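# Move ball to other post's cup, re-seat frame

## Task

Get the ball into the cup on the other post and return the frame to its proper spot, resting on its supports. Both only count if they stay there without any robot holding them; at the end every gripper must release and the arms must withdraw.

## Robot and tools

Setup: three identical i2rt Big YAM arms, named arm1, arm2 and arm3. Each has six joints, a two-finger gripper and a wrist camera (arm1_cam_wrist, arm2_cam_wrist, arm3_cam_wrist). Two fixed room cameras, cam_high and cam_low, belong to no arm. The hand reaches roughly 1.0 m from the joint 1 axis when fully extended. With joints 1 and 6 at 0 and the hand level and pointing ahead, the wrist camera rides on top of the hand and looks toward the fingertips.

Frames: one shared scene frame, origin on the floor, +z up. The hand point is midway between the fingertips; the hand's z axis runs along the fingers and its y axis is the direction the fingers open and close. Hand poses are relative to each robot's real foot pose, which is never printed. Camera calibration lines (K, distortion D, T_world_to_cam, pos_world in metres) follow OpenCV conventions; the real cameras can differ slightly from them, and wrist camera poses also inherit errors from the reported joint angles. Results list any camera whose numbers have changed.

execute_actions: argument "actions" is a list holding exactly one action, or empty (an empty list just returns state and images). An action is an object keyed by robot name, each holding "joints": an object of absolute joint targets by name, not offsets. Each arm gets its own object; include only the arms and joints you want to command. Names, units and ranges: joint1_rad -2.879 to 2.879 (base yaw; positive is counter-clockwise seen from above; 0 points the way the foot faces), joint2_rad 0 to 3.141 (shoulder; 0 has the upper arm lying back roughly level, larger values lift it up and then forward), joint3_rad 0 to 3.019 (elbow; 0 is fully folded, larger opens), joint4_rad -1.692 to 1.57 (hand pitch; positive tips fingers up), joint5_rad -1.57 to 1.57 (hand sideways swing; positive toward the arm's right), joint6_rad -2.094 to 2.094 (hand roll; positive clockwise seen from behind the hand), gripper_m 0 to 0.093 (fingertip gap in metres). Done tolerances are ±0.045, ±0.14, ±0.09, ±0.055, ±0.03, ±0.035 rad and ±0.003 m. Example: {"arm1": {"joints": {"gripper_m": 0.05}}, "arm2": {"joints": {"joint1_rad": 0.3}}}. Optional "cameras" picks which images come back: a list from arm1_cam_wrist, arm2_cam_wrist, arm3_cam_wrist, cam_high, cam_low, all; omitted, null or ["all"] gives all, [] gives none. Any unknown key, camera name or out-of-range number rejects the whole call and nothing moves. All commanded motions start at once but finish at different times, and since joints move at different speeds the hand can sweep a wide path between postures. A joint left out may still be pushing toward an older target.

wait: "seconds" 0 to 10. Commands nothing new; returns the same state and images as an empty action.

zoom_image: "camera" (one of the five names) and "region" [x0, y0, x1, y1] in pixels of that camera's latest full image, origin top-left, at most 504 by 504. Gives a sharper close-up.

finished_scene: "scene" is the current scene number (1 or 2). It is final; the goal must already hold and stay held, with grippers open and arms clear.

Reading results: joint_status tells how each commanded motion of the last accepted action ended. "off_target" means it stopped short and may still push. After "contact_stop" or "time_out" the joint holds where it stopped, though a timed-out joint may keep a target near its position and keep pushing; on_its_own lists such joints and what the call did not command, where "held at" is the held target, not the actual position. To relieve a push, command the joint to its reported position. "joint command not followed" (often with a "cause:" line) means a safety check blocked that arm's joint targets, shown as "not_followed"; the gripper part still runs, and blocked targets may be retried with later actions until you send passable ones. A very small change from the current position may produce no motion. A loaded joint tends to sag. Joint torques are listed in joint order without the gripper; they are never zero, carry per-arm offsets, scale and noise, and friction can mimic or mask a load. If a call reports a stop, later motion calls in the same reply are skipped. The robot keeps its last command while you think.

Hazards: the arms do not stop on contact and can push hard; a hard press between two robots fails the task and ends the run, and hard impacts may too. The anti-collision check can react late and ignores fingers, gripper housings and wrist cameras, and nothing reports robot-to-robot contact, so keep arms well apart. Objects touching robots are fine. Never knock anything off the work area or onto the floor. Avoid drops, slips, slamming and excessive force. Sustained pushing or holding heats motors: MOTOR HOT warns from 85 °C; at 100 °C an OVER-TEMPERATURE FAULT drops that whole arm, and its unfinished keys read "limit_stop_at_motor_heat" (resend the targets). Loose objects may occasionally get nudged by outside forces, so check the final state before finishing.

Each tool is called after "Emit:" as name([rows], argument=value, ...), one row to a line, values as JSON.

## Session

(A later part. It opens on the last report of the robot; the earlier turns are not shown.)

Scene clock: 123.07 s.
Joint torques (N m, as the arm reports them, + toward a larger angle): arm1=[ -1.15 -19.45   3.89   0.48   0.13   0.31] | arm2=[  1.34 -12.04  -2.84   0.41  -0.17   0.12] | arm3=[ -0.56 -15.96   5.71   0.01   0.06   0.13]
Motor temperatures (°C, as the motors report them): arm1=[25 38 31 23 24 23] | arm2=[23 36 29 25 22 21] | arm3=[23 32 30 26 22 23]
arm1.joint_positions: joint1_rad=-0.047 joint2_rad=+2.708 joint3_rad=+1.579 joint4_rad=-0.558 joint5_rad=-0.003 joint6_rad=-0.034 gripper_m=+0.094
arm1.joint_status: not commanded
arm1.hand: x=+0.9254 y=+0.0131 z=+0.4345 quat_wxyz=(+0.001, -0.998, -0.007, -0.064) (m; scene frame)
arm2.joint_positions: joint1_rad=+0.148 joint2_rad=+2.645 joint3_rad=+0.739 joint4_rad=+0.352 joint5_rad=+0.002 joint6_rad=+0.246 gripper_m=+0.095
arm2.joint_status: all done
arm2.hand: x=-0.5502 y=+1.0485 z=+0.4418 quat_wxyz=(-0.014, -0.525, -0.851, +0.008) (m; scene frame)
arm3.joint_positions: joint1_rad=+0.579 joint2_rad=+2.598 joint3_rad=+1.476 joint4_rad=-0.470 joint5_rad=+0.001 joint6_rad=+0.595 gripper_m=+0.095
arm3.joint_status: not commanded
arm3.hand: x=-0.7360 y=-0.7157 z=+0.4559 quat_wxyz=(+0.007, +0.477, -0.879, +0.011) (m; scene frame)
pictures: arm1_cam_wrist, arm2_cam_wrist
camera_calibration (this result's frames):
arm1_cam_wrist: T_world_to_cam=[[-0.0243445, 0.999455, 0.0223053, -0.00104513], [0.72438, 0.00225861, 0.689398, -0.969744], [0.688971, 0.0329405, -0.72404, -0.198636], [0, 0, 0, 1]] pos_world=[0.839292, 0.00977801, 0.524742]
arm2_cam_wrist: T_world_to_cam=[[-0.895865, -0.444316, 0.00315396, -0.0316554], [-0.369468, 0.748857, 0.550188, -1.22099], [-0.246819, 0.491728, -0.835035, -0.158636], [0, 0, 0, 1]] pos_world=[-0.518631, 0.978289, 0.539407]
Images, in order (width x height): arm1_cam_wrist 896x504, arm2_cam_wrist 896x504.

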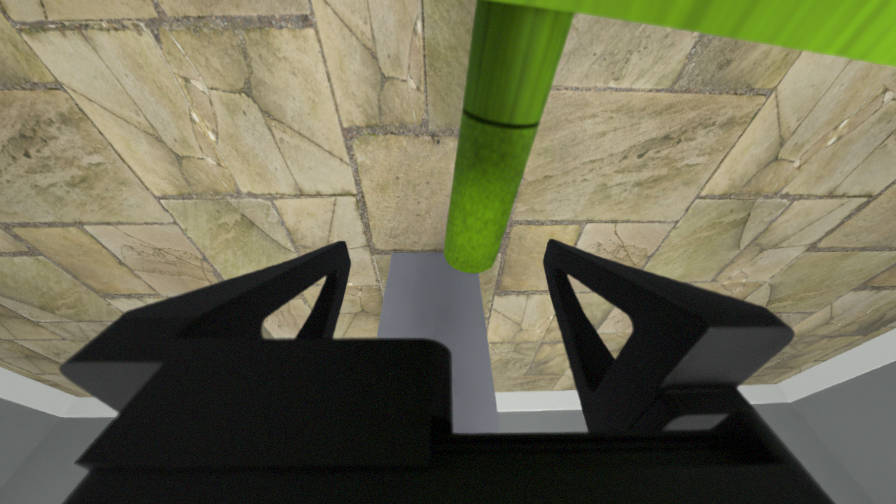

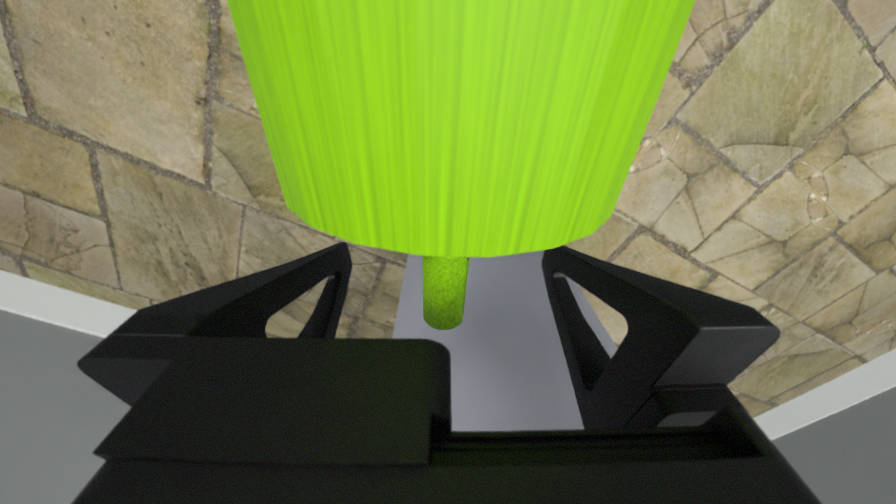

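Emit:
execute_actions([
  {"arm1":{"joints":{"joint3_rad":1.635,"joint4_rad":-0.59}},"arm2":{"joints":{"joint3_rad":0.705}}},
], cameras=["arm1_cam_wrist","arm2_cam_wrist"])

Scene clock: 128.23 s.
Joint torques (N m, as the arm reports them, + toward a larger angle): arm1=[ -1.23 -19.75   5.26  -0.09   0.14   0.31] | arm2=[  1.31 -12.    -3.94   0.39  -0.17   0.12] | arm3=[ -0.58 -15.95   5.71   0.01   0.06   0.13]
Motor temperatures (°C, as the motors report them): arm1=[25 38 31 23 24 23] | arm2=[23 36 29 25 22 21] | arm3=[23 32 30 26 22 23]
arm1.joint_positions: joint1_rad=-0.047 joint2_rad=+2.708 joint3_rad=+1.615 joint4_rad=-0.582 joint5_rad=-0.003 joint6_rad=-0.034 gripper_m=+0.094
arm1.joint_status: all done
arm1.hand: x=+0.9098 y=+0.0134 z=+0.4401 quat_wxyz=(+0.002, -0.998, -0.007, -0.057) (m; scene frame)
arm2.joint_positions: joint1_rad=+0.148 joint2_rad=+2.645 joint3_rad=+0.724 joint4_rad=+0.352 joint5_rad=+0.002 joint6_rad=+0.246 gripper_m=+0.095
arm2.joint_status: all done
arm2.hand: x=-0.5560 y=+1.0553 z=+0.4435 quat_wxyz=(-0.007, -0.526, -0.851, +0.006) (m; scene frame)
arm3.joint_positions: joint1_rad=+0.579 joint2_rad=+2.598 joint3_rad=+1.476 joint4_rad=-0.470 joint5_rad=+0.001 joint6_rad=+0.595 gripper_m=+0.095
arm3.joint_status: not commanded
arm3.hand: x=-0.7360 y=-0.7157 z=+0.4559 quat_wxyz=(+0.007, +0.477, -0.879, +0.011) (m; scene frame)
pictures: arm1_cam_wrist, arm2_cam_wrist
camera_calibration (this result's frames):
arm1_cam_wrist: T_world_to_cam=[[-0.0241763, 0.999447, 0.0228453, -0.0021773], [0.732999, 0.00218247, 0.680227, -0.966177], [0.6798, 0.0331909, -0.732646, -0.171729], [0, 0, 0, 1]] pos_world=[0.824895, 0.0099846, 0.531452]
arm2_cam_wrist: T_world_to_cam=[[-0.895851, -0.444302, 0.00683337, -0.0355254], [-0.364015, 0.742612, 0.562157, -1.22494], [-0.254842, 0.501121, -0.827002, -0.179948], [0, 0, 0, 1]] pos_world=[-0.523581, 0.98405, 0.540037]
Images, in order (width x height): arm1_cam_wrist 896x504, arm2_cam_wrist 896x504.

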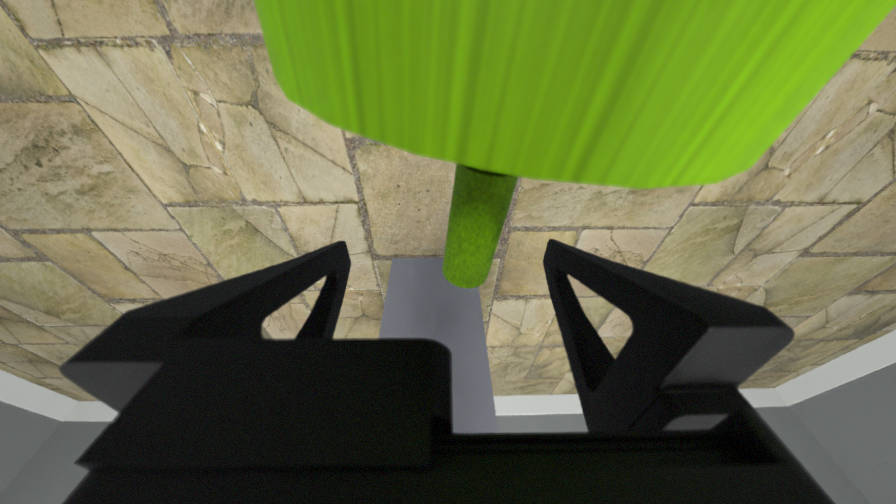

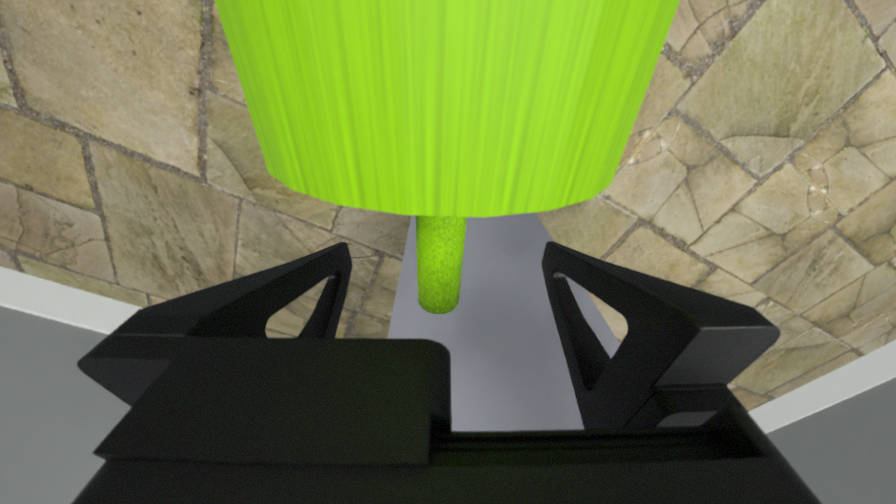

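Emit:
execute_actions([
  {"arm3":{"joints":{"joint2_rad":2.63}}},
], cameras=[])

Emit:
execute_actions([
  {"arm1":{"joints":{"gripper_m":0}},"arm2":{"joints":{"gripper_m":0}},"arm3":{"joints":{"gripper_m":0}}},
])

Scene clock: 133.87 s.
Joint torques (N m, as the arm reports them, + toward a larger angle): arm1=[ -1.18 -19.68   5.38  -0.13   0.13   0.3 ] | arm2=[  1.33 -12.13  -3.93   0.37  -0.17   0.12] | arm3=[ -0.59 -15.96   5.65   0.     0.06   0.13]
Motor temperatures (°C, as the motors report them): arm1=[25 38 31 23 24 23] | arm2=[23 36 29 25 22 21] | arm3=[23 32 30 26 22 23]
arm1.joint_positions: joint1_rad=-0.047 joint2_rad=+2.708 joint3_rad=+1.615 joint4_rad=-0.582 joint5_rad=-0.003 joint6_rad=-0.034 gripper_m=+0.094
arm1.joint_status: not commanded
arm1.hand: x=+0.9098 y=+0.0134 z=+0.4401 quat_wxyz=(+0.002, -0.998, -0.007, -0.057) (m; scene frame)
arm2.joint_positions: joint1_rad=+0.148 joint2_rad=+2.645 joint3_rad=+0.724 joint4_rad=+0.352 joint5_rad=+0.002 joint6_rad=+0.246 gripper_m=+0.095
arm2.joint_status: not commanded
arm2.hand: x=-0.5560 y=+1.0553 z=+0.4435 quat_wxyz=(-0.007, -0.526, -0.851, +0.006) (m; scene frame)
arm3.joint_positions: joint1_rad=+0.579 joint2_rad=+2.605 joint3_rad=+1.476 joint4_rad=-0.470 joint5_rad=+0.001 joint6_rad=+0.595 gripper_m=+0.095
arm3.joint_status: all done
arm3.hand: x=-0.7359 y=-0.7186 z=+0.4525 quat_wxyz=(+0.008, +0.477, -0.879, +0.014) (m; scene frame)
pictures: none
No camera images: the call's "cameras" was empty. Leave "cameras" out to get every camera's image.

Scene clock: 134.60 s.
Joint torques (N m, as the arm reports them, + toward a larger angle): arm1=[ -0.57 -19.88   5.09  -0.19  -0.15   0.24] | arm2=[  1.24 -12.14  -3.94   0.33   0.32  -0.06] | arm3=[  0.   -15.71   5.36   0.61  -0.12   0.11]
Motor temperatures (°C, as the motors report them): arm1=[25 38 31 23 24 23] | arm2=[23 36 29 25 22 21] | arm3=[23 32 30 26 22 23]
arm1.joint_positions: joint1_rad=-0.050 joint2_rad=+2.708 joint3_rad=+1.618 joint4_rad=-0.582 joint5_rad=+0.005 joint6_rad=-0.026 gripper_m=+0.018
arm1.joint_status: gripper_m off_target (ended at +0.018, target +0.000)
arm1.hand: x=+0.9080 y=+0.0162 z=+0.4407 quat_wxyz=(+0.006, -0.998, -0.002, -0.056) (m; scene frame)
arm2.joint_positions: joint1_rad=+0.151 joint2_rad=+2.645 joint3_rad=+0.724 joint4_rad=+0.354 joint5_rad=-0.010 joint6_rad=+0.264 gripper_m=+0.019
arm2.joint_status: gripper_m off_target (ended at +0.019, target +0.000)
arm2.hand: x=-0.5536 y=+1.0569 z=+0.4435 quat_wxyz=(-0.010, -0.531, -0.847, +0.000) (m; scene frame)
arm3.joint_positions: joint1_rad=+0.573 joint2_rad=+2.603 joint3_rad=+1.482 joint4_rad=-0.486 joint5_rad=+0.005 joint6_rad=+0.597 gripper_m=+0.001
arm3.joint_status: all done
arm3.hand: x=-0.7318 y=-0.7181 z=+0.4546 quat_wxyz=(+0.008, +0.474, -0.880, +0.018) (m; scene frame)
pictures: arm1_cam_wrist, arm2_cam_wrist, arm3_cam_wrist, cam_high, cam_low
camera_calibration (this result's frames):
arm1_cam_wrist: T_world_to_cam=[[-0.0143607, 0.999401, 0.0314732, -0.0177468], [0.734979, -0.0107906, 0.678004, -0.965793], [0.677938, 0.0328688, -0.734384, -0.167704], [0, 0, 0, 1]] pos_world=[0.823276, 0.0128269, 0.53221]
arm2_cam_wrist: T_world_to_cam=[[-0.901937, -0.431831, -0.00561857, -0.043668], [-0.359579, 0.743696, 0.563577, -1.22457], [-0.239191, 0.510331, -0.826045, -0.181624], [0, 0, 0, 1]] pos_world=[-0.523158, 0.984538, 0.539863]
arm3_cam_wrist: T_world_to_cam=[[0.838188, -0.545006, 0.0202402, 0.212475], [-0.438925, -0.652084, 0.618169, -1.06762], [-0.323707, -0.527025, -0.785785, -0.13203], [0, 0, 0, 1]] pos_world=[-0.689439, -0.649962, 0.551923]
Images, in order (width x height): arm1_cam_wrist 896x504, arm2_cam_wrist 896x504, arm3_cam_wrist 896x504, cam_high 896x504, cam_low 896x504.

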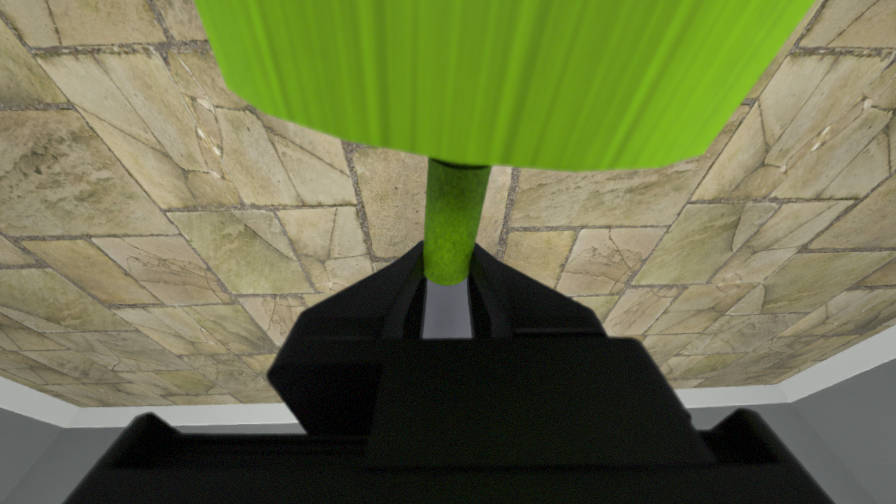

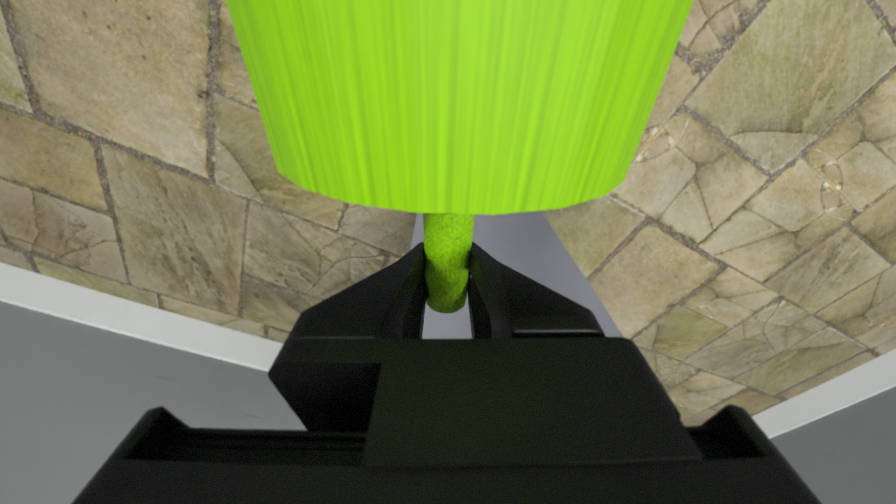

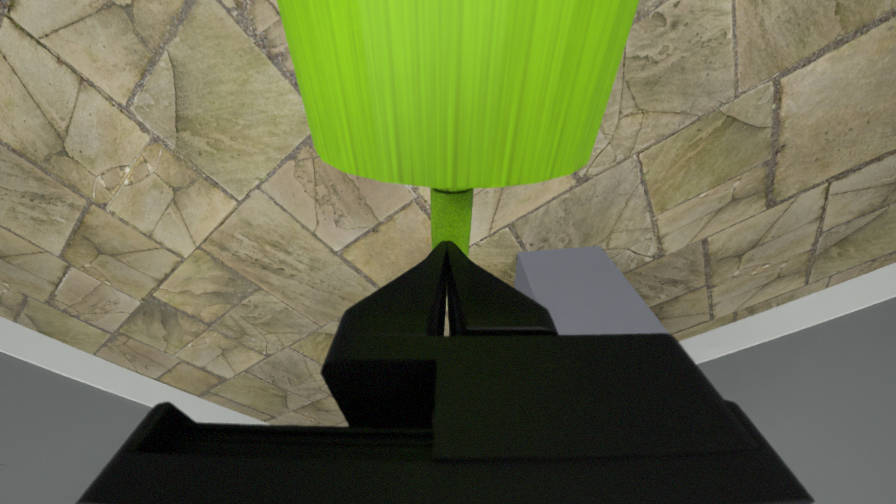

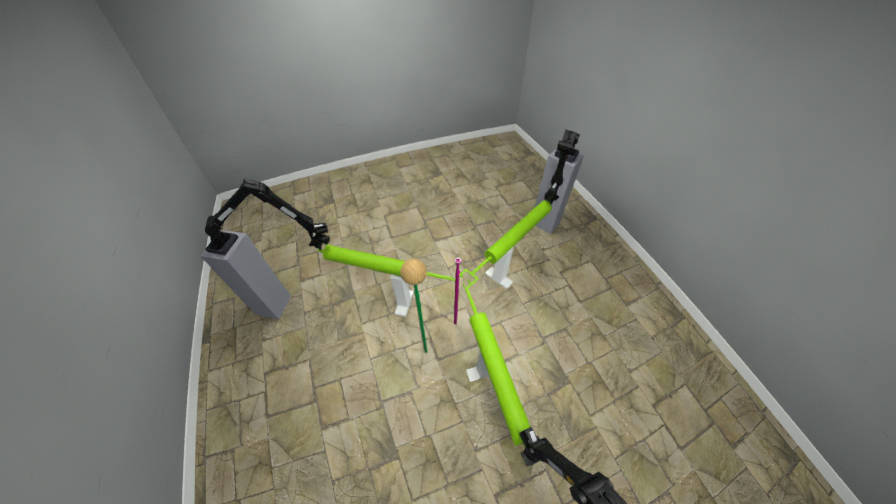

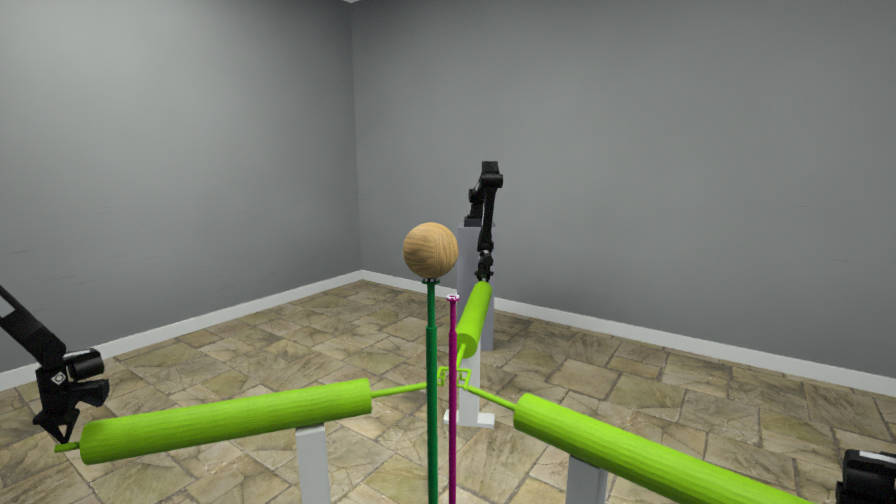

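Emit:
execute_actions([
  {"arm3":{"joints":{"gripper_m":0.07}}},
], cameras=[])

Emit:
execute_actions([
  {"arm3":{"joints":{"joint2_rad":2.69,"joint4_rad":-0.43}}},
], cameras=["arm3_cam_wrist"])

Scene clock: 140.33 s.
Joint torques (N m, as the arm reports them, + toward a larger angle): arm1=[ -0.88 -19.86   5.15  -0.12  -0.16   0.24] | arm2=[  1.09 -12.13  -3.92   0.3    0.32  -0.06] | arm3=[ -0.13 -15.99   5.21   0.61   0.05   0.11]
Motor temperatures (°C, as the motors report them): arm1=[25 38 31 23 24 23] | arm2=[23 36 29 25 23 21] | arm3=[23 32 30 26 22 23]
arm1.joint_positions: joint1_rad=-0.050 joint2_rad=+2.708 joint3_rad=+1.618 joint4_rad=-0.582 joint5_rad=+0.005 joint6_rad=-0.026 gripper_m=+0.018
arm1.joint_status: not commanded
arm1.hand: x=+0.9080 y=+0.0162 z=+0.4407 quat_wxyz=(+0.006, -0.998, -0.002, -0.056) (m; scene frame)
arm2.joint_positions: joint1_rad=+0.151 joint2_rad=+2.645 joint3_rad=+0.724 joint4_rad=+0.354 joint5_rad=-0.010 joint6_rad=+0.264 gripper_m=+0.019
arm2.joint_status: not commanded
arm2.hand: x=-0.5536 y=+1.0569 z=+0.4435 quat_wxyz=(-0.010, -0.532, -0.847, +0.000) (m; scene frame)
arm3.joint_positions: joint1_rad=+0.573 joint2_rad=+2.605 joint3_rad=+1.482 joint4_rad=-0.486 joint5_rad=+0.002 joint6_rad=+0.597 gripper_m=+0.070
arm3.joint_status: all done
arm3.hand: x=-0.7324 y=-0.7190 z=+0.4536 quat_wxyz=(+0.010, +0.474, -0.880, +0.018) (m; scene frame)
pictures: none
No camera images: the call's "cameras" was empty. Leave "cameras" out to get every camera's image.

Scene clock: 141.23 s.
Joint torques (N m, as the arm reports them, + toward a larger angle): arm1=[ -0.94 -19.85   5.13  -0.12  -0.16   0.23] | arm2=[  1.06 -12.14  -3.91   0.34   0.32  -0.06] | arm3=[ -0.06 -17.21   4.42   0.77   0.05   0.11]
Motor temperatures (°C, as the motors report them): arm1=[25 38 31 23 24 23] | arm2=[23 36 29 25 23 21] | arm3=[23 32 30 26 22 23]
arm1.joint_positions: joint1_rad=-0.050 joint2_rad=+2.708 joint3_rad=+1.618 joint4_rad=-0.582 joint5_rad=+0.005 joint6_rad=-0.026 gripper_m=+0.018
arm1.joint_status: not commanded
arm1.hand: x=+0.9080 y=+0.0162 z=+0.4407 quat_wxyz=(+0.006, -0.998, -0.002, -0.056) (m; scene frame)
arm2.joint_positions: joint1_rad=+0.151 joint2_rad=+2.645 joint3_rad=+0.724 joint4_rad=+0.354 joint5_rad=-0.010 joint6_rad=+0.264 gripper_m=+0.019
arm2.joint_status: not commanded
arm2.hand: x=-0.5536 y=+1.0569 z=+0.4435 quat_wxyz=(-0.010, -0.532, -0.847, +0.000) (m; scene frame)
arm3.joint_positions: joint1_rad=+0.573 joint2_rad=+2.682 joint3_rad=+1.485 joint4_rad=-0.442 joint5_rad=+0.002 joint6_rad=+0.597 gripper_m=+0.070
arm3.joint_status: all done
arm3.hand: x=-0.7322 y=-0.7429 z=+0.4147 quat_wxyz=(+0.017, +0.474, -0.880, +0.031) (m; scene frame)
pictures: arm3_cam_wrist
camera_calibration (this result's frames):
arm3_cam_wrist: T_world_to_cam=[[0.838217, -0.544227, 0.0347756, 0.194668], [-0.437093, -0.632339, 0.639607, -1.05214], [-0.326101, -0.551329, -0.767915, -0.203809], [0, 0, 0, 1]] pos_world=[-0.689521, -0.671734, 0.50968]
Images, in order (width x height): arm3_cam_wrist 896x504.

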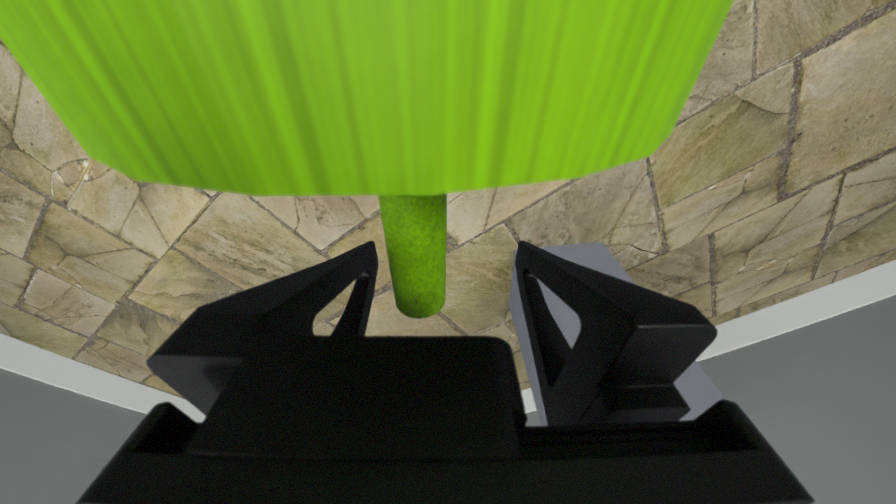

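Deep grip; fine.

Emit:
execute_actions([
  {"arm3":{"joints":{"gripper_m":0}}},
], cameras=["arm3_cam_wrist"])

Scene clock: 144.63 s.
Joint torques (N m, as the arm reports them, + toward a larger angle): arm1=[ -0.88 -19.86   5.11   0.08  -0.26   0.24] | arm2=[  1.17 -12.34  -3.88   0.14  -0.08  -0.06] | arm3=[ -0.42 -17.05   4.22   0.53   0.37   0.11]
Motor temperatures (°C, as the motors report them): arm1=[25 38 31 23 24 23] | arm2=[23 36 29 25 23 21] | arm3=[23 32 30 26 22 23]
arm1.joint_positions: joint1_rad=-0.051 joint2_rad=+2.708 joint3_rad=+1.618 joint4_rad=-0.588 joint5_rad=+0.007 joint6_rad=-0.026 gripper_m=+0.018
arm1.joint_status: not commanded
arm1.hand: x=+0.9097 y=+0.0169 z=+0.4404 quat_wxyz=(+0.007, -0.998, -0.002, -0.059) (m; scene frame)
arm2.joint_positions: joint1_rad=+0.149 joint2_rad=+2.645 joint3_rad=+0.724 joint4_rad=+0.359 joint5_rad=+0.000 joint6_rad=+0.264 gripper_m=+0.019
arm2.joint_status: not commanded
arm2.hand: x=-0.5542 y=+1.0545 z=+0.4437 quat_wxyz=(-0.011, -0.532, -0.847, +0.006) (m; scene frame)
arm3.joint_positions: joint1_rad=+0.577 joint2_rad=+2.682 joint3_rad=+1.488 joint4_rad=-0.435 joint5_rad=-0.006 joint6_rad=+0.597 gripper_m=+0.017
arm3.joint_status: gripper_m off_target (ended at +0.017, target +0.000)
arm3.hand: x=-0.7359 y=-0.7395 z=+0.4150 quat_wxyz=(+0.018, +0.475, -0.879, +0.025) (m; scene frame)
pictures: arm3_cam_wrist
camera_calibration (this result's frames):
arm3_cam_wrist: T_world_to_cam=[[0.84043, -0.541426, 0.0231539, 0.208136], [-0.429817, -0.639944, 0.636968, -1.051], [-0.330054, -0.545279, -0.770542, -0.200296], [0, 0, 0, 1]] pos_world=[-0.692767, -0.669105, 0.510295]
Images, in order (width x height): arm3_cam_wrist 896x504.

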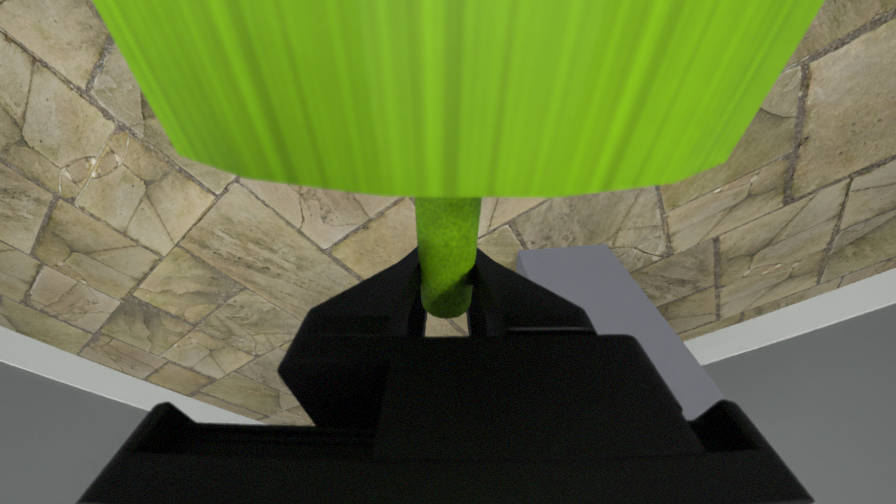

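Emit:
execute_actions([
  {"arm1":{"joints":{"gripper_m":0.06}},"arm2":{"joints":{"gripper_m":0.06}}},
], cameras=[])

Emit:
execute_actions([
  {"arm1":{"joints":{"joint2_rad":2.75,"joint4_rad":-0.545}},"arm2":{"joints":{"joint2_rad":2.725,"joint3_rad":0.76,"joint4_rad":0.40}}},
], cameras=["arm1_cam_wrist","arm2_cam_wrist"])

Scene clock: 152.87 s.
Joint torques (N m, as the arm reports them, + toward a larger angle): arm1=[ -1.05 -19.82   5.21   0.06  -0.15   0.24] | arm2=[  1.25 -12.34  -3.81   0.15  -0.08  -0.06] | arm3=[ -0.43 -17.09   4.22   0.53   0.37   0.11]
Motor temperatures (°C, as the motors report them): arm1=[25 38 31 23 24 23] | arm2=[23 36 29 25 23 21] | arm3=[23 33 29 26 22 23]
arm1.joint_positions: joint1_rad=-0.051 joint2_rad=+2.708 joint3_rad=+1.618 joint4_rad=-0.588 joint5_rad=+0.004 joint6_rad=-0.026 gripper_m=+0.060
arm1.joint_status: all done
arm1.hand: x=+0.9097 y=+0.0165 z=+0.4404 quat_wxyz=(+0.005, -0.998, -0.002, -0.059) (m; scene frame)
arm2.joint_positions: joint1_rad=+0.149 joint2_rad=+2.645 joint3_rad=+0.723 joint4_rad=+0.359 joint5_rad=+0.000 joint6_rad=+0.264 gripper_m=+0.060
arm2.joint_status: all done
arm2.hand: x=-0.5550 y=+1.0554 z=+0.4439 quat_wxyz=(-0.010, -0.532, -0.847, +0.006) (m; scene frame)
arm3.joint_positions: joint1_rad=+0.577 joint2_rad=+2.682 joint3_rad=+1.488 joint4_rad=-0.435 joint5_rad=-0.006 joint6_rad=+0.597 gripper_m=+0.017
arm3.joint_status: not commanded
arm3.hand: x=-0.7359 y=-0.7395 z=+0.4150 quat_wxyz=(+0.018, +0.475, -0.879, +0.025) (m; scene frame)
pictures: none
No camera images: the call's "cameras" was empty. Leave "cameras" out to get every camera's image.

Scene clock: 153.63 s.
Joint torques (N m, as the arm reports them, + toward a larger angle): arm1=[ -0.87 -17.89   4.82   0.46  -0.14   0.22] | arm2=[  1.17 -10.47  -2.5    0.48  -0.08  -0.06] | arm3=[ -0.46 -17.08   4.22   0.53   0.35   0.11]
Motor temperatures (°C, as the motors report them): arm1=[25 38 31 23 24 23] | arm2=[23 36 29 25 23 21] | arm3=[23 33 29 26 22 23]
arm1.joint_positions: joint1_rad=-0.051 joint2_rad=+2.733 joint3_rad=+1.621 joint4_rad=-0.550 joint5_rad=+0.004 joint6_rad=-0.025 gripper_m=+0.060
arm1.joint_status: all done
arm1.hand: x=+0.9114 y=+0.0165 z=+0.4269 quat_wxyz=(+0.005, -0.999, -0.001, -0.051) (m; scene frame)
arm2.joint_positions: joint1_rad=+0.149 joint2_rad=+2.701 joint3_rad=+0.757 joint4_rad=+0.387 joint5_rad=+0.000 joint6_rad=+0.264 gripper_m=+0.060
arm2.joint_status: all done
arm2.hand: x=-0.5549 y=+1.0551 z=+0.4262 quat_wxyz=(-0.013, -0.532, -0.847, +0.007) (m; scene frame)
arm3.joint_positions: joint1_rad=+0.577 joint2_rad=+2.682 joint3_rad=+1.488 joint4_rad=-0.435 joint5_rad=-0.006 joint6_rad=+0.597 gripper_m=+0.017
arm3.joint_status: not commanded
arm3.hand: x=-0.7358 y=-0.7395 z=+0.4150 quat_wxyz=(+0.018, +0.475, -0.879, +0.025) (m; scene frame)
pictures: arm1_cam_wrist, arm2_cam_wrist
camera_calibration (this result's frames):
arm1_cam_wrist: T_world_to_cam=[[-0.0125476, 0.999436, 0.0311408, -0.0191145], [0.741415, -0.0115974, 0.670947, -0.961785], [0.67093, 0.031507, -0.740851, -0.170939], [0, 0, 0, 1]] pos_world=[0.827529, 0.0133354, 0.519261]
arm2_cam_wrist: T_world_to_cam=[[-0.902678, -0.430315, 0.00130004, -0.0506011], [-0.357744, 0.752117, 0.553479, -1.21748], [-0.239148, 0.499148, -0.832862, -0.180622], [0, 0, 0, 1]] pos_world=[-0.524417, 0.984068, 0.523481]
Images, in order (width x height): arm1_cam_wrist 896x504, arm2_cam_wrist 896x504.

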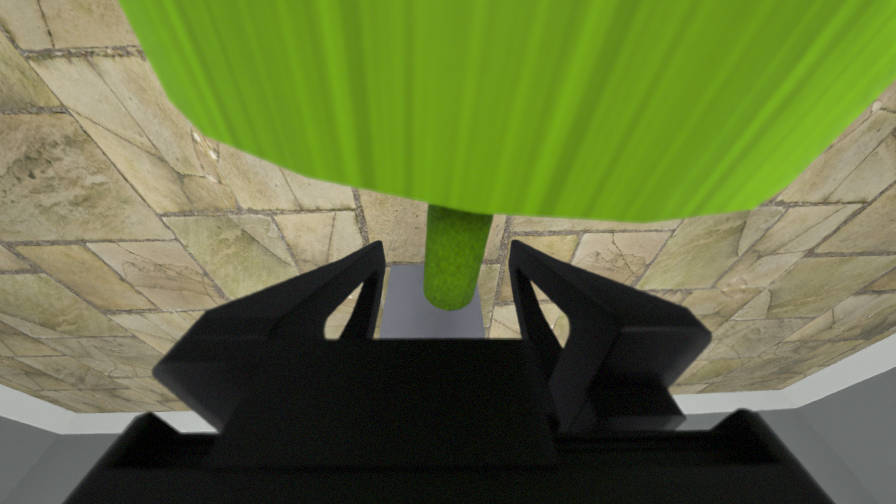

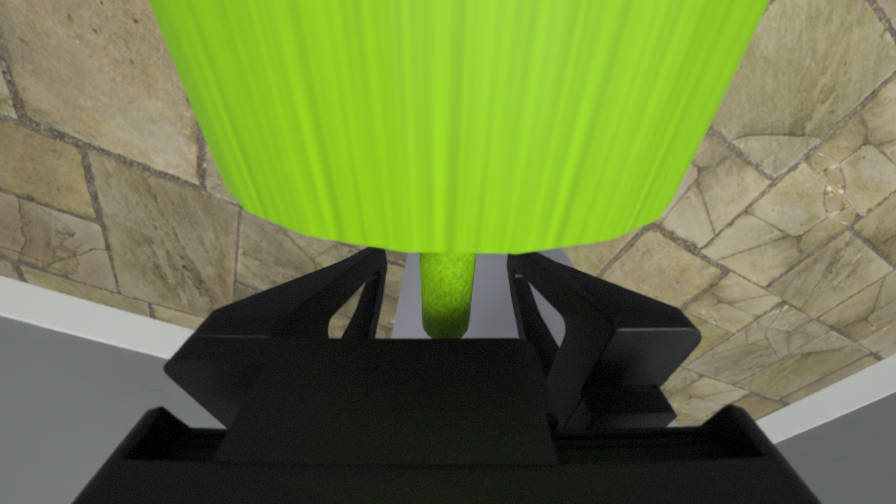

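Emit:
execute_actions([
  {"arm1":{"joints":{"gripper_m":0}},"arm2":{"joints":{"gripper_m":0}}},
], cameras=[])

Emit:
execute_actions([
  {"arm1":{"joints":{"joint2_rad":2.445,"joint3_rad":1.525,"joint4_rad":-0.71}},"arm2":{"joints":{"joint2_rad":2.20,"joint3_rad":0.56,"joint4_rad":0.10}},"arm3":{"joints":{"joint2_rad":2.38,"joint3_rad":1.39,"joint4_rad":-0.61}}},
], cameras=["cam_high","cam_low"])

Scene clock: 172.13 s.
Joint torques (N m, as the arm reports them, + toward a larger angle): arm1=[ -0.78 -17.88   4.83   0.34  -0.23   0.23] | arm2=[  1.2  -10.65  -2.54   0.53  -0.01  -0.2 ] | arm3=[ -0.43 -17.07   4.22   0.52   0.37   0.11]
Motor temperatures (°C, as the motors report them): arm1=[25 38 31 23 24 23] | arm2=[23 35 29 25 22 21] | arm3=[23 33 29 26 22 23]
arm1.joint_positions: joint1_rad=-0.051 joint2_rad=+2.733 joint3_rad=+1.621 joint4_rad=-0.549 joint5_rad=+0.007 joint6_rad=-0.025 gripper_m=+0.017
arm1.joint_status: gripper_m off_target (ended at +0.017, target +0.000)
arm1.hand: x=+0.9112 y=+0.0172 z=+0.4269 quat_wxyz=(+0.007, -0.999, -0.001, -0.051) (m; scene frame)
arm2.joint_positions: joint1_rad=+0.149 joint2_rad=+2.701 joint3_rad=+0.757 joint4_rad=+0.388 joint5_rad=-0.002 joint6_rad=+0.278 gripper_m=+0.018
arm2.joint_status: gripper_m off_target (ended at +0.018, target +0.000)
arm2.hand: x=-0.5545 y=+1.0551 z=+0.4262 quat_wxyz=(-0.014, -0.538, -0.843, +0.006) (m; scene frame)
arm3.joint_positions: joint1_rad=+0.577 joint2_rad=+2.682 joint3_rad=+1.488 joint4_rad=-0.435 joint5_rad=-0.006 joint6_rad=+0.597 gripper_m=+0.017
arm3.joint_status: not commanded
arm3.hand: x=-0.7359 y=-0.7395 z=+0.4150 quat_wxyz=(+0.018, +0.475, -0.879, +0.025) (m; scene frame)
pictures: none
No camera images: the call's "cameras" was empty. Leave "cameras" out to get every camera's image.

Scene clock: 173.27 s.
Joint torques (N m, as the arm reports them, + toward a larger angle): arm1=[ -0.8  -20.56   6.65  -0.26  -0.17   0.2 ] | arm2=[  2.23 -15.     0.01   0.04  -0.42  -0.2 ] | arm3=[ -2.45 -19.49   5.65   0.25   0.85  -0.04]
Motor temperatures (°C, as the motors report them): arm1=[25 38 31 23 24 23] | arm2=[23 36 29 25 22 21] | arm3=[23 33 29 26 22 23]
arm1.joint_positions: joint1_rad=-0.050 joint2_rad=+2.467 joint3_rad=+1.502 joint4_rad=-0.698 joint5_rad=+0.004 joint6_rad=-0.022 gripper_m=+0.017
arm1.joint_status: all done
arm1.hand: x=+0.8980 y=+0.0155 z=+0.5508 quat_wxyz=(+0.006, -0.999, +0.000, -0.052) (m; scene frame)
arm2.joint_positions: joint1_rad=+0.140 joint2_rad=+2.256 joint3_rad=+0.543 joint4_rad=+0.098 joint5_rad=+0.008 joint6_rad=+0.278 gripper_m=+0.018
arm2.joint_status: all done
arm2.hand: x=-0.5641 y=+1.0611 z=+0.5541 quat_wxyz=(+0.016, -0.542, -0.840, +0.002) (m; scene frame)
arm3.joint_positions: joint1_rad=+0.604 joint2_rad=+2.412 joint3_rad=+1.374 joint4_rad=-0.609 joint5_rad=-0.018 joint6_rad=+0.612 gripper_m=+0.017
arm3.joint_status: all done
arm3.hand: x=-0.7517 y=-0.7326 z=+0.5360 quat_wxyz=(+0.027, +0.480, -0.876, +0.031) (m; scene frame)
pictures: cam_high, cam_low
Images, in order (width x height): cam_high 896x504, cam_low 896x504.

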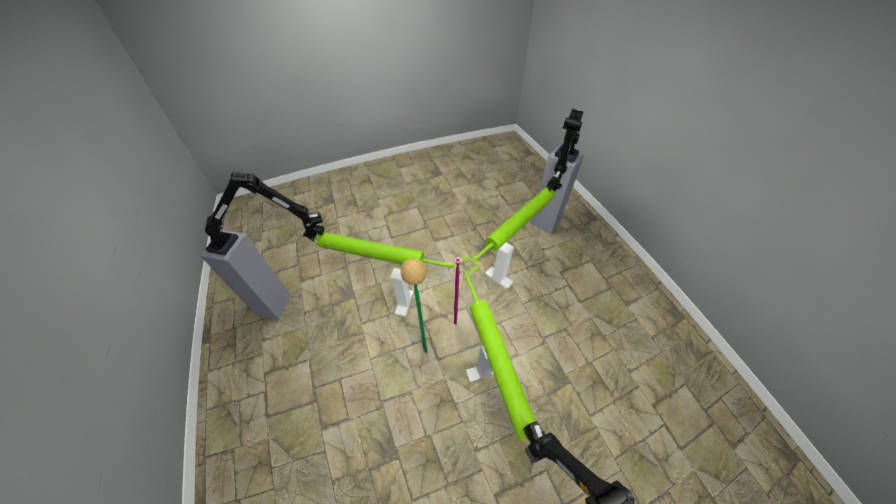

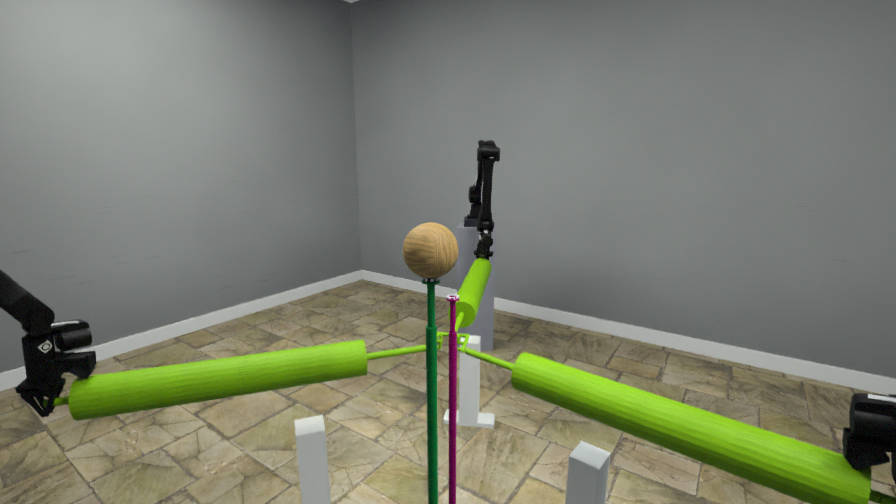

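Emit:
zoom_image(camera="cam_high", region=[380,220,560,330])

Emit:
zoom_image(camera="cam_low", region=[380,210,560,380])

Region (380, 220, 560, 330) of cam_high's 896x504 image, scaled by 2.800, with more detail than that image has.

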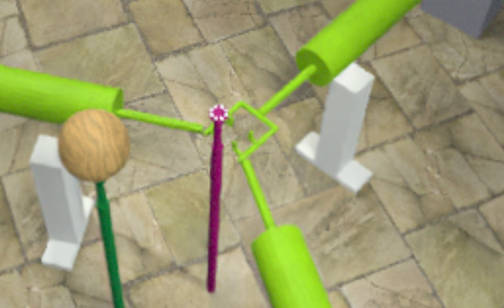

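Region (380, 210, 560, 380) of cam_low's 896x504 image, scaled by 2.800, with more detail than that image has.

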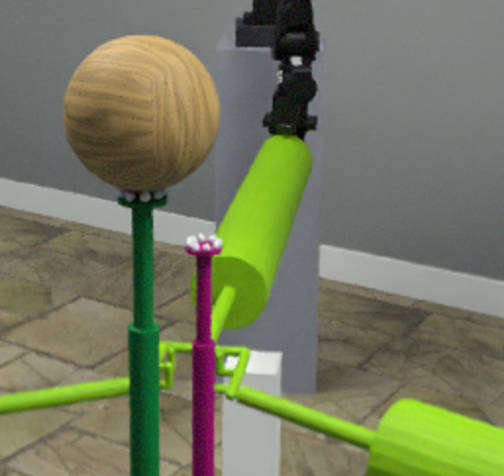

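Emit:
execute_actions([
  {"arm1":{"joints":{"joint2_rad":2.20,"joint3_rad":1.475,"joint4_rad":-0.905}},"arm2":{"joints":{"joint2_rad":1.65,"joint3_rad":0.50,"joint4_rad":-0.36}},"arm3":{"joints":{"joint1_rad":0.58,"joint2_rad":2.13,"joint3_rad":1.365,"joint4_rad":-0.83}}},
], cameras=["cam_high","cam_low"])

Scene clock: 192.00 s.
Joint torques (N m, as the arm reports them, + toward a larger angle): arm1=[ -0.89 -18.59   8.58   0.11  -0.01   0.21] | arm2=[  2.01 -12.86   4.83   0.7   -0.39  -0.23] | arm3=[ -2.61 -18.67   7.87   0.59   1.01  -0.11]
Motor temperatures (°C, as the motors report them): arm1=[25 39 31 23 24 23] | arm2=[23 37 28 25 22 21] | arm3=[23 35 30 26 23 23]
arm1.joint_positions: joint1_rad=-0.050 joint2_rad=+2.207 joint3_rad=+1.444 joint4_rad=-0.901 joint5_rad=+0.001 joint6_rad=-0.023 gripper_m=+0.017
arm1.joint_status: all done
arm1.hand: x=+0.8966 y=+0.0135 z=+0.6817 quat_wxyz=(+0.004, -0.999, -0.001, -0.052) (m; scene frame)
arm2.joint_positions: joint1_rad=+0.140 joint2_rad=+1.709 joint3_rad=+0.463 joint4_rad=-0.380 joint5_rad=+0.007 joint6_rad=+0.281 gripper_m=+0.018
arm2.joint_status: all done
arm2.hand: x=-0.5642 y=+1.0625 z=+0.6858 quat_wxyz=(+0.021, -0.543, -0.839, +0.000) (m; scene frame)
arm3.joint_positions: joint1_rad=+0.610 joint2_rad=+2.157 joint3_rad=+1.338 joint4_rad=-0.838 joint5_rad=-0.022 joint6_rad=+0.617 gripper_m=+0.017
arm3.joint_status: all done
arm3.hand: x=-0.7551 y=-0.7296 z=+0.6624 quat_wxyz=(+0.031, +0.480, -0.876, +0.035) (m; scene frame)
pictures: cam_high, cam_low
Images, in order (width x height): cam_high 896x504, cam_low 896x504.

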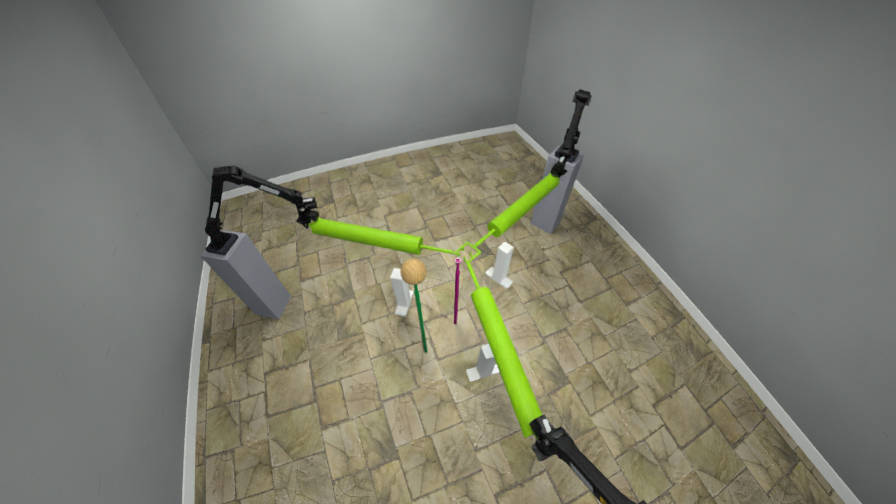

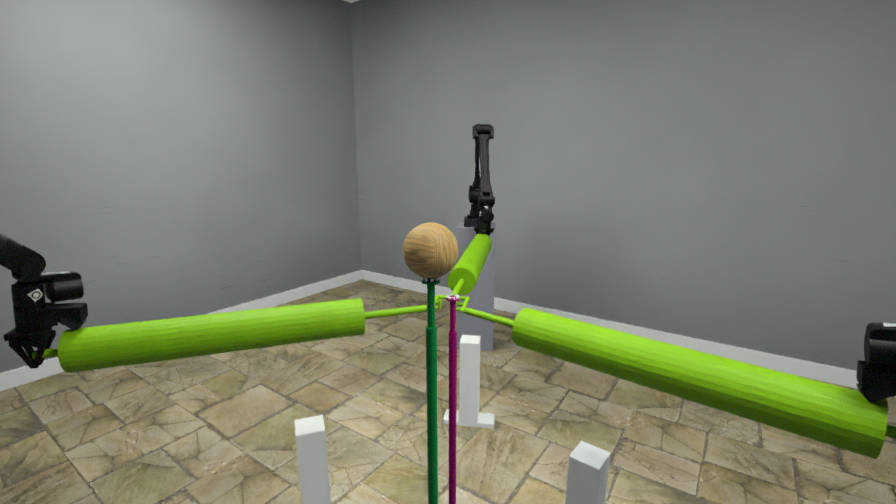

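Emit:
execute_actions([
  {"arm1":{"joints":{"joint2_rad":2.01,"joint3_rad":1.565,"joint4_rad":-1.18}},"arm2":{"joints":{"joint2_rad":1.20,"joint3_rad":0.60,"joint4_rad":-0.87}},"arm3":{"joints":{"joint2_rad":1.925,"joint3_rad":1.45,"joint4_rad":-1.10}}},
], cameras=["cam_high","cam_low"])

Scene clock: 210.97 s.
Joint torques (N m, as the arm reports them, + toward a larger angle): arm1=[ -0.87 -16.38  12.64  -0.16  -0.18   0.16] | arm2=[ 1.95 -7.76 11.2  -0.15 -0.46 -0.24] | arm3=[ -2.89 -16.63  11.65   0.16   0.95  -0.19]
Motor temperatures (°C, as the motors report them): arm1=[25 39 34 23 24 23] | arm2=[23 36 30 25 22 21] | arm3=[23 35 32 26 23 23]
arm1.joint_positions: joint1_rad=-0.050 joint2_rad=+1.997 joint3_rad=+1.501 joint4_rad=-1.171 joint5_rad=+0.005 joint6_rad=-0.018 gripper_m=+0.017
arm1.joint_status: all done
arm1.hand: x=+0.8975 y=+0.0130 z=+0.8162 quat_wxyz=(+0.006, -0.999, +0.002, -0.054) (m; scene frame)
arm2.joint_positions: joint1_rad=+0.140 joint2_rad=+1.229 joint3_rad=+0.521 joint4_rad=-0.864 joint5_rad=+0.009 joint6_rad=+0.282 gripper_m=+0.018
arm2.joint_status: all done
arm2.hand: x=-0.5658 y=+1.0649 z=+0.8128 quat_wxyz=(-0.005, -0.544, -0.839, +0.009) (m; scene frame)
arm3.joint_positions: joint1_rad=+0.613 joint2_rad=+1.938 joint3_rad=+1.391 joint4_rad=-1.095 joint5_rad=-0.020 joint6_rad=+0.626 gripper_m=+0.017
arm3.joint_status: all done
arm3.hand: x=-0.7564 y=-0.7268 z=+0.7939 quat_wxyz=(+0.026, +0.478, -0.877, +0.028) (m; scene frame)
pictures: cam_high, cam_low
Images, in order (width x height): cam_high 896x504, cam_low 896x504.

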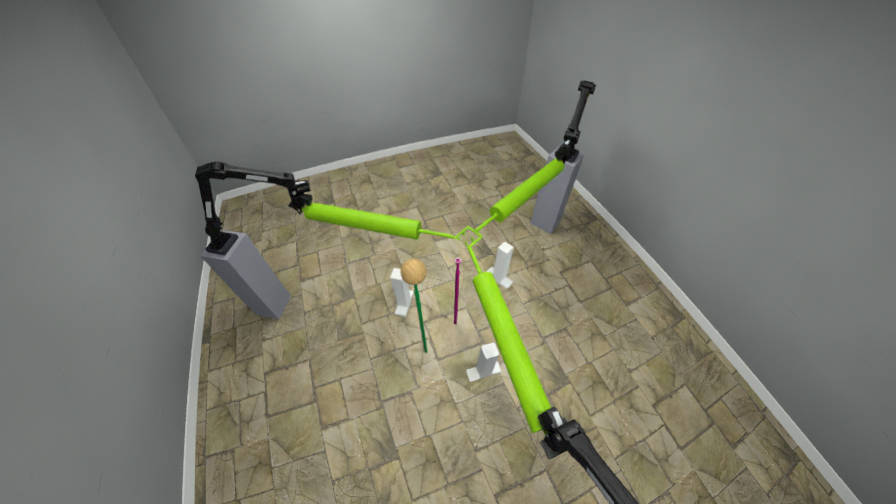

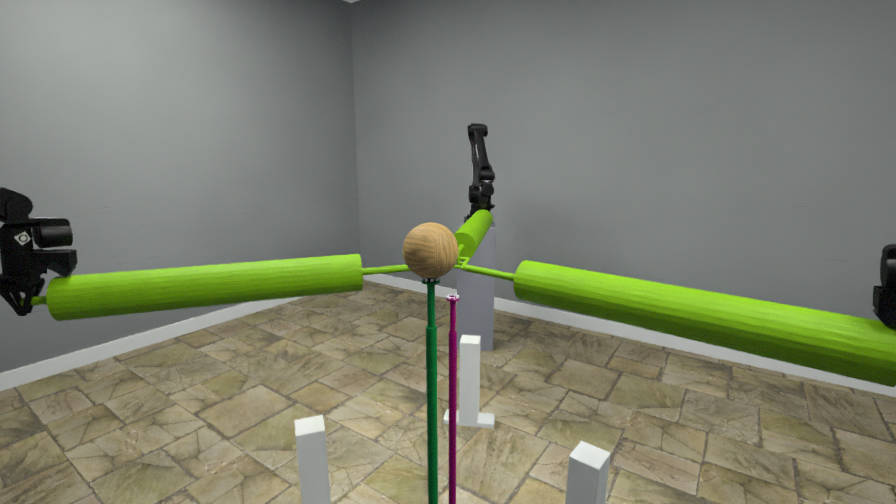

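Emit:
zoom_image(camera="cam_high", region=[390,200,530,300])

Region (390, 200, 530, 300) of cam_high's 896x504 image, scaled by 3.600, with more detail than that image has; it fills the top 360 rows of this view, and the rest is white.

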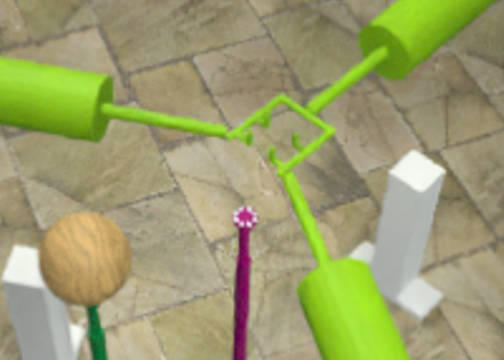

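Emit:
execute_actions([
  {"arm1":{"joints":{"joint1_rad":0.155,"joint2_rad":1.84,"joint3_rad":1.33,"joint4_rad":-1.14,"joint6_rad":0.17}},"arm2":{"joints":{"joint1_rad":0.11,"joint2_rad":1.50,"joint3_rad":0.90,"joint4_rad":-0.89,"joint6_rad":0.26}},"arm3":{"joints":{"joint1_rad":0.46,"joint2_rad":1.67,"joint3_rad":1.155,"joint4_rad":-1.10,"joint6_rad":0.49}}},
], cameras=["cam_high","cam_low"])

Scene clock: 264.77 s.
Joint torques (N m, as the arm reports them, + toward a larger angle): arm1=[ -1.04 -15.18   8.84   0.04   0.11  -0.07] | arm2=[  0.85 -10.78   9.87   0.2   -0.25  -0.07] | arm3=[ -2.7  -13.96   9.46   0.4    0.81  -0.18]
Motor temperatures (°C, as the motors report them): arm1=[25 37 40 23 24 23] | arm2=[23 34 42 25 22 21] | arm3=[23 34 38 26 24 23]
arm1.joint_positions: joint1_rad=+0.161 joint2_rad=+1.842 joint3_rad=+1.308 joint4_rad=-1.135 joint5_rad=-0.002 joint6_rad=+0.201 gripper_m=+0.017
arm1.joint_status: all done
arm1.hand: x=+0.9649 y=-0.0930 z=+0.8336 quat_wxyz=(+0.013, -0.998, +0.006, -0.054) (m; scene frame)
arm2.joint_positions: joint1_rad=+0.113 joint2_rad=+1.505 joint3_rad=+0.845 joint4_rad=-0.892 joint5_rad=+0.004 joint6_rad=+0.265 gripper_m=+0.018
arm2.joint_status: all done
arm2.hand: x=-0.4940 y=+0.9661 z=+0.8318 quat_wxyz=(-0.015, -0.548, -0.836, +0.009) (m; scene frame)
arm3.joint_positions: joint1_rad=+0.486 joint2_rad=+1.694 joint3_rad=+1.126 joint4_rad=-1.104 joint5_rad=-0.017 joint6_rad=+0.508 gripper_m=+0.017
arm3.joint_status: all done
arm3.hand: x=-0.6956 y=-0.8235 z=+0.8262 quat_wxyz=(+0.036, +0.474, -0.879, +0.039) (m; scene frame)
pictures: cam_high, cam_low
Images, in order (width x height): cam_high 896x504, cam_low 896x504.

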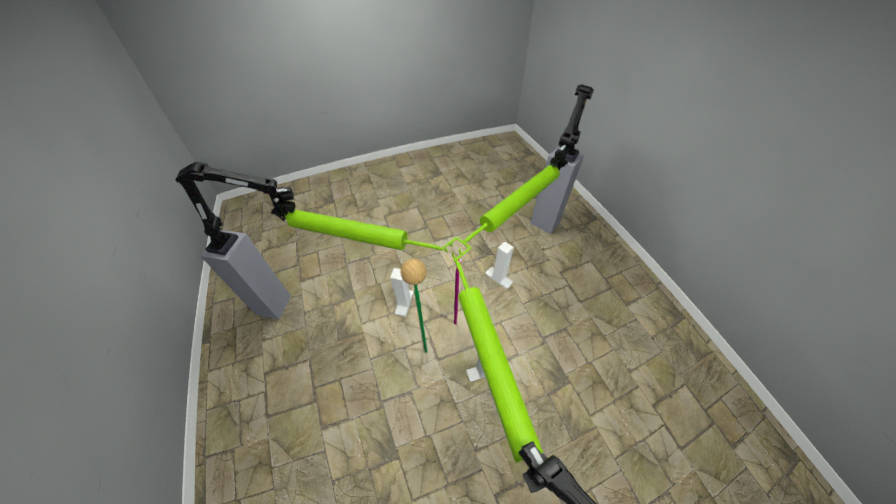

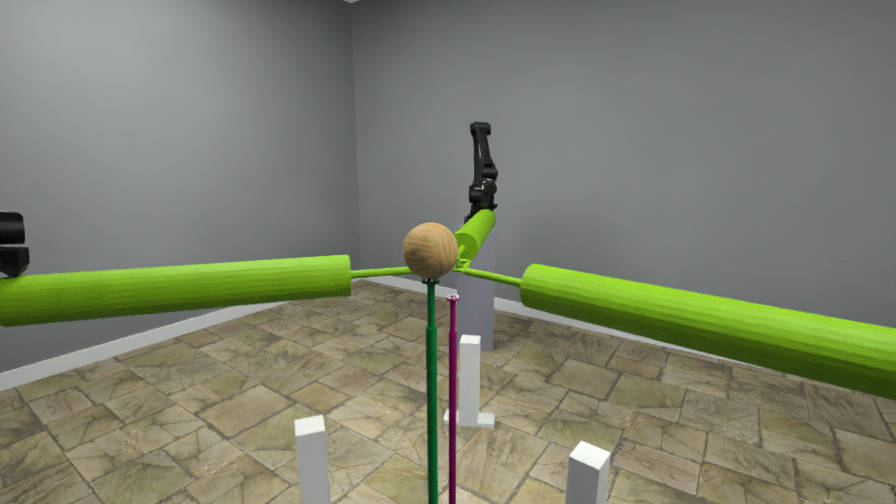

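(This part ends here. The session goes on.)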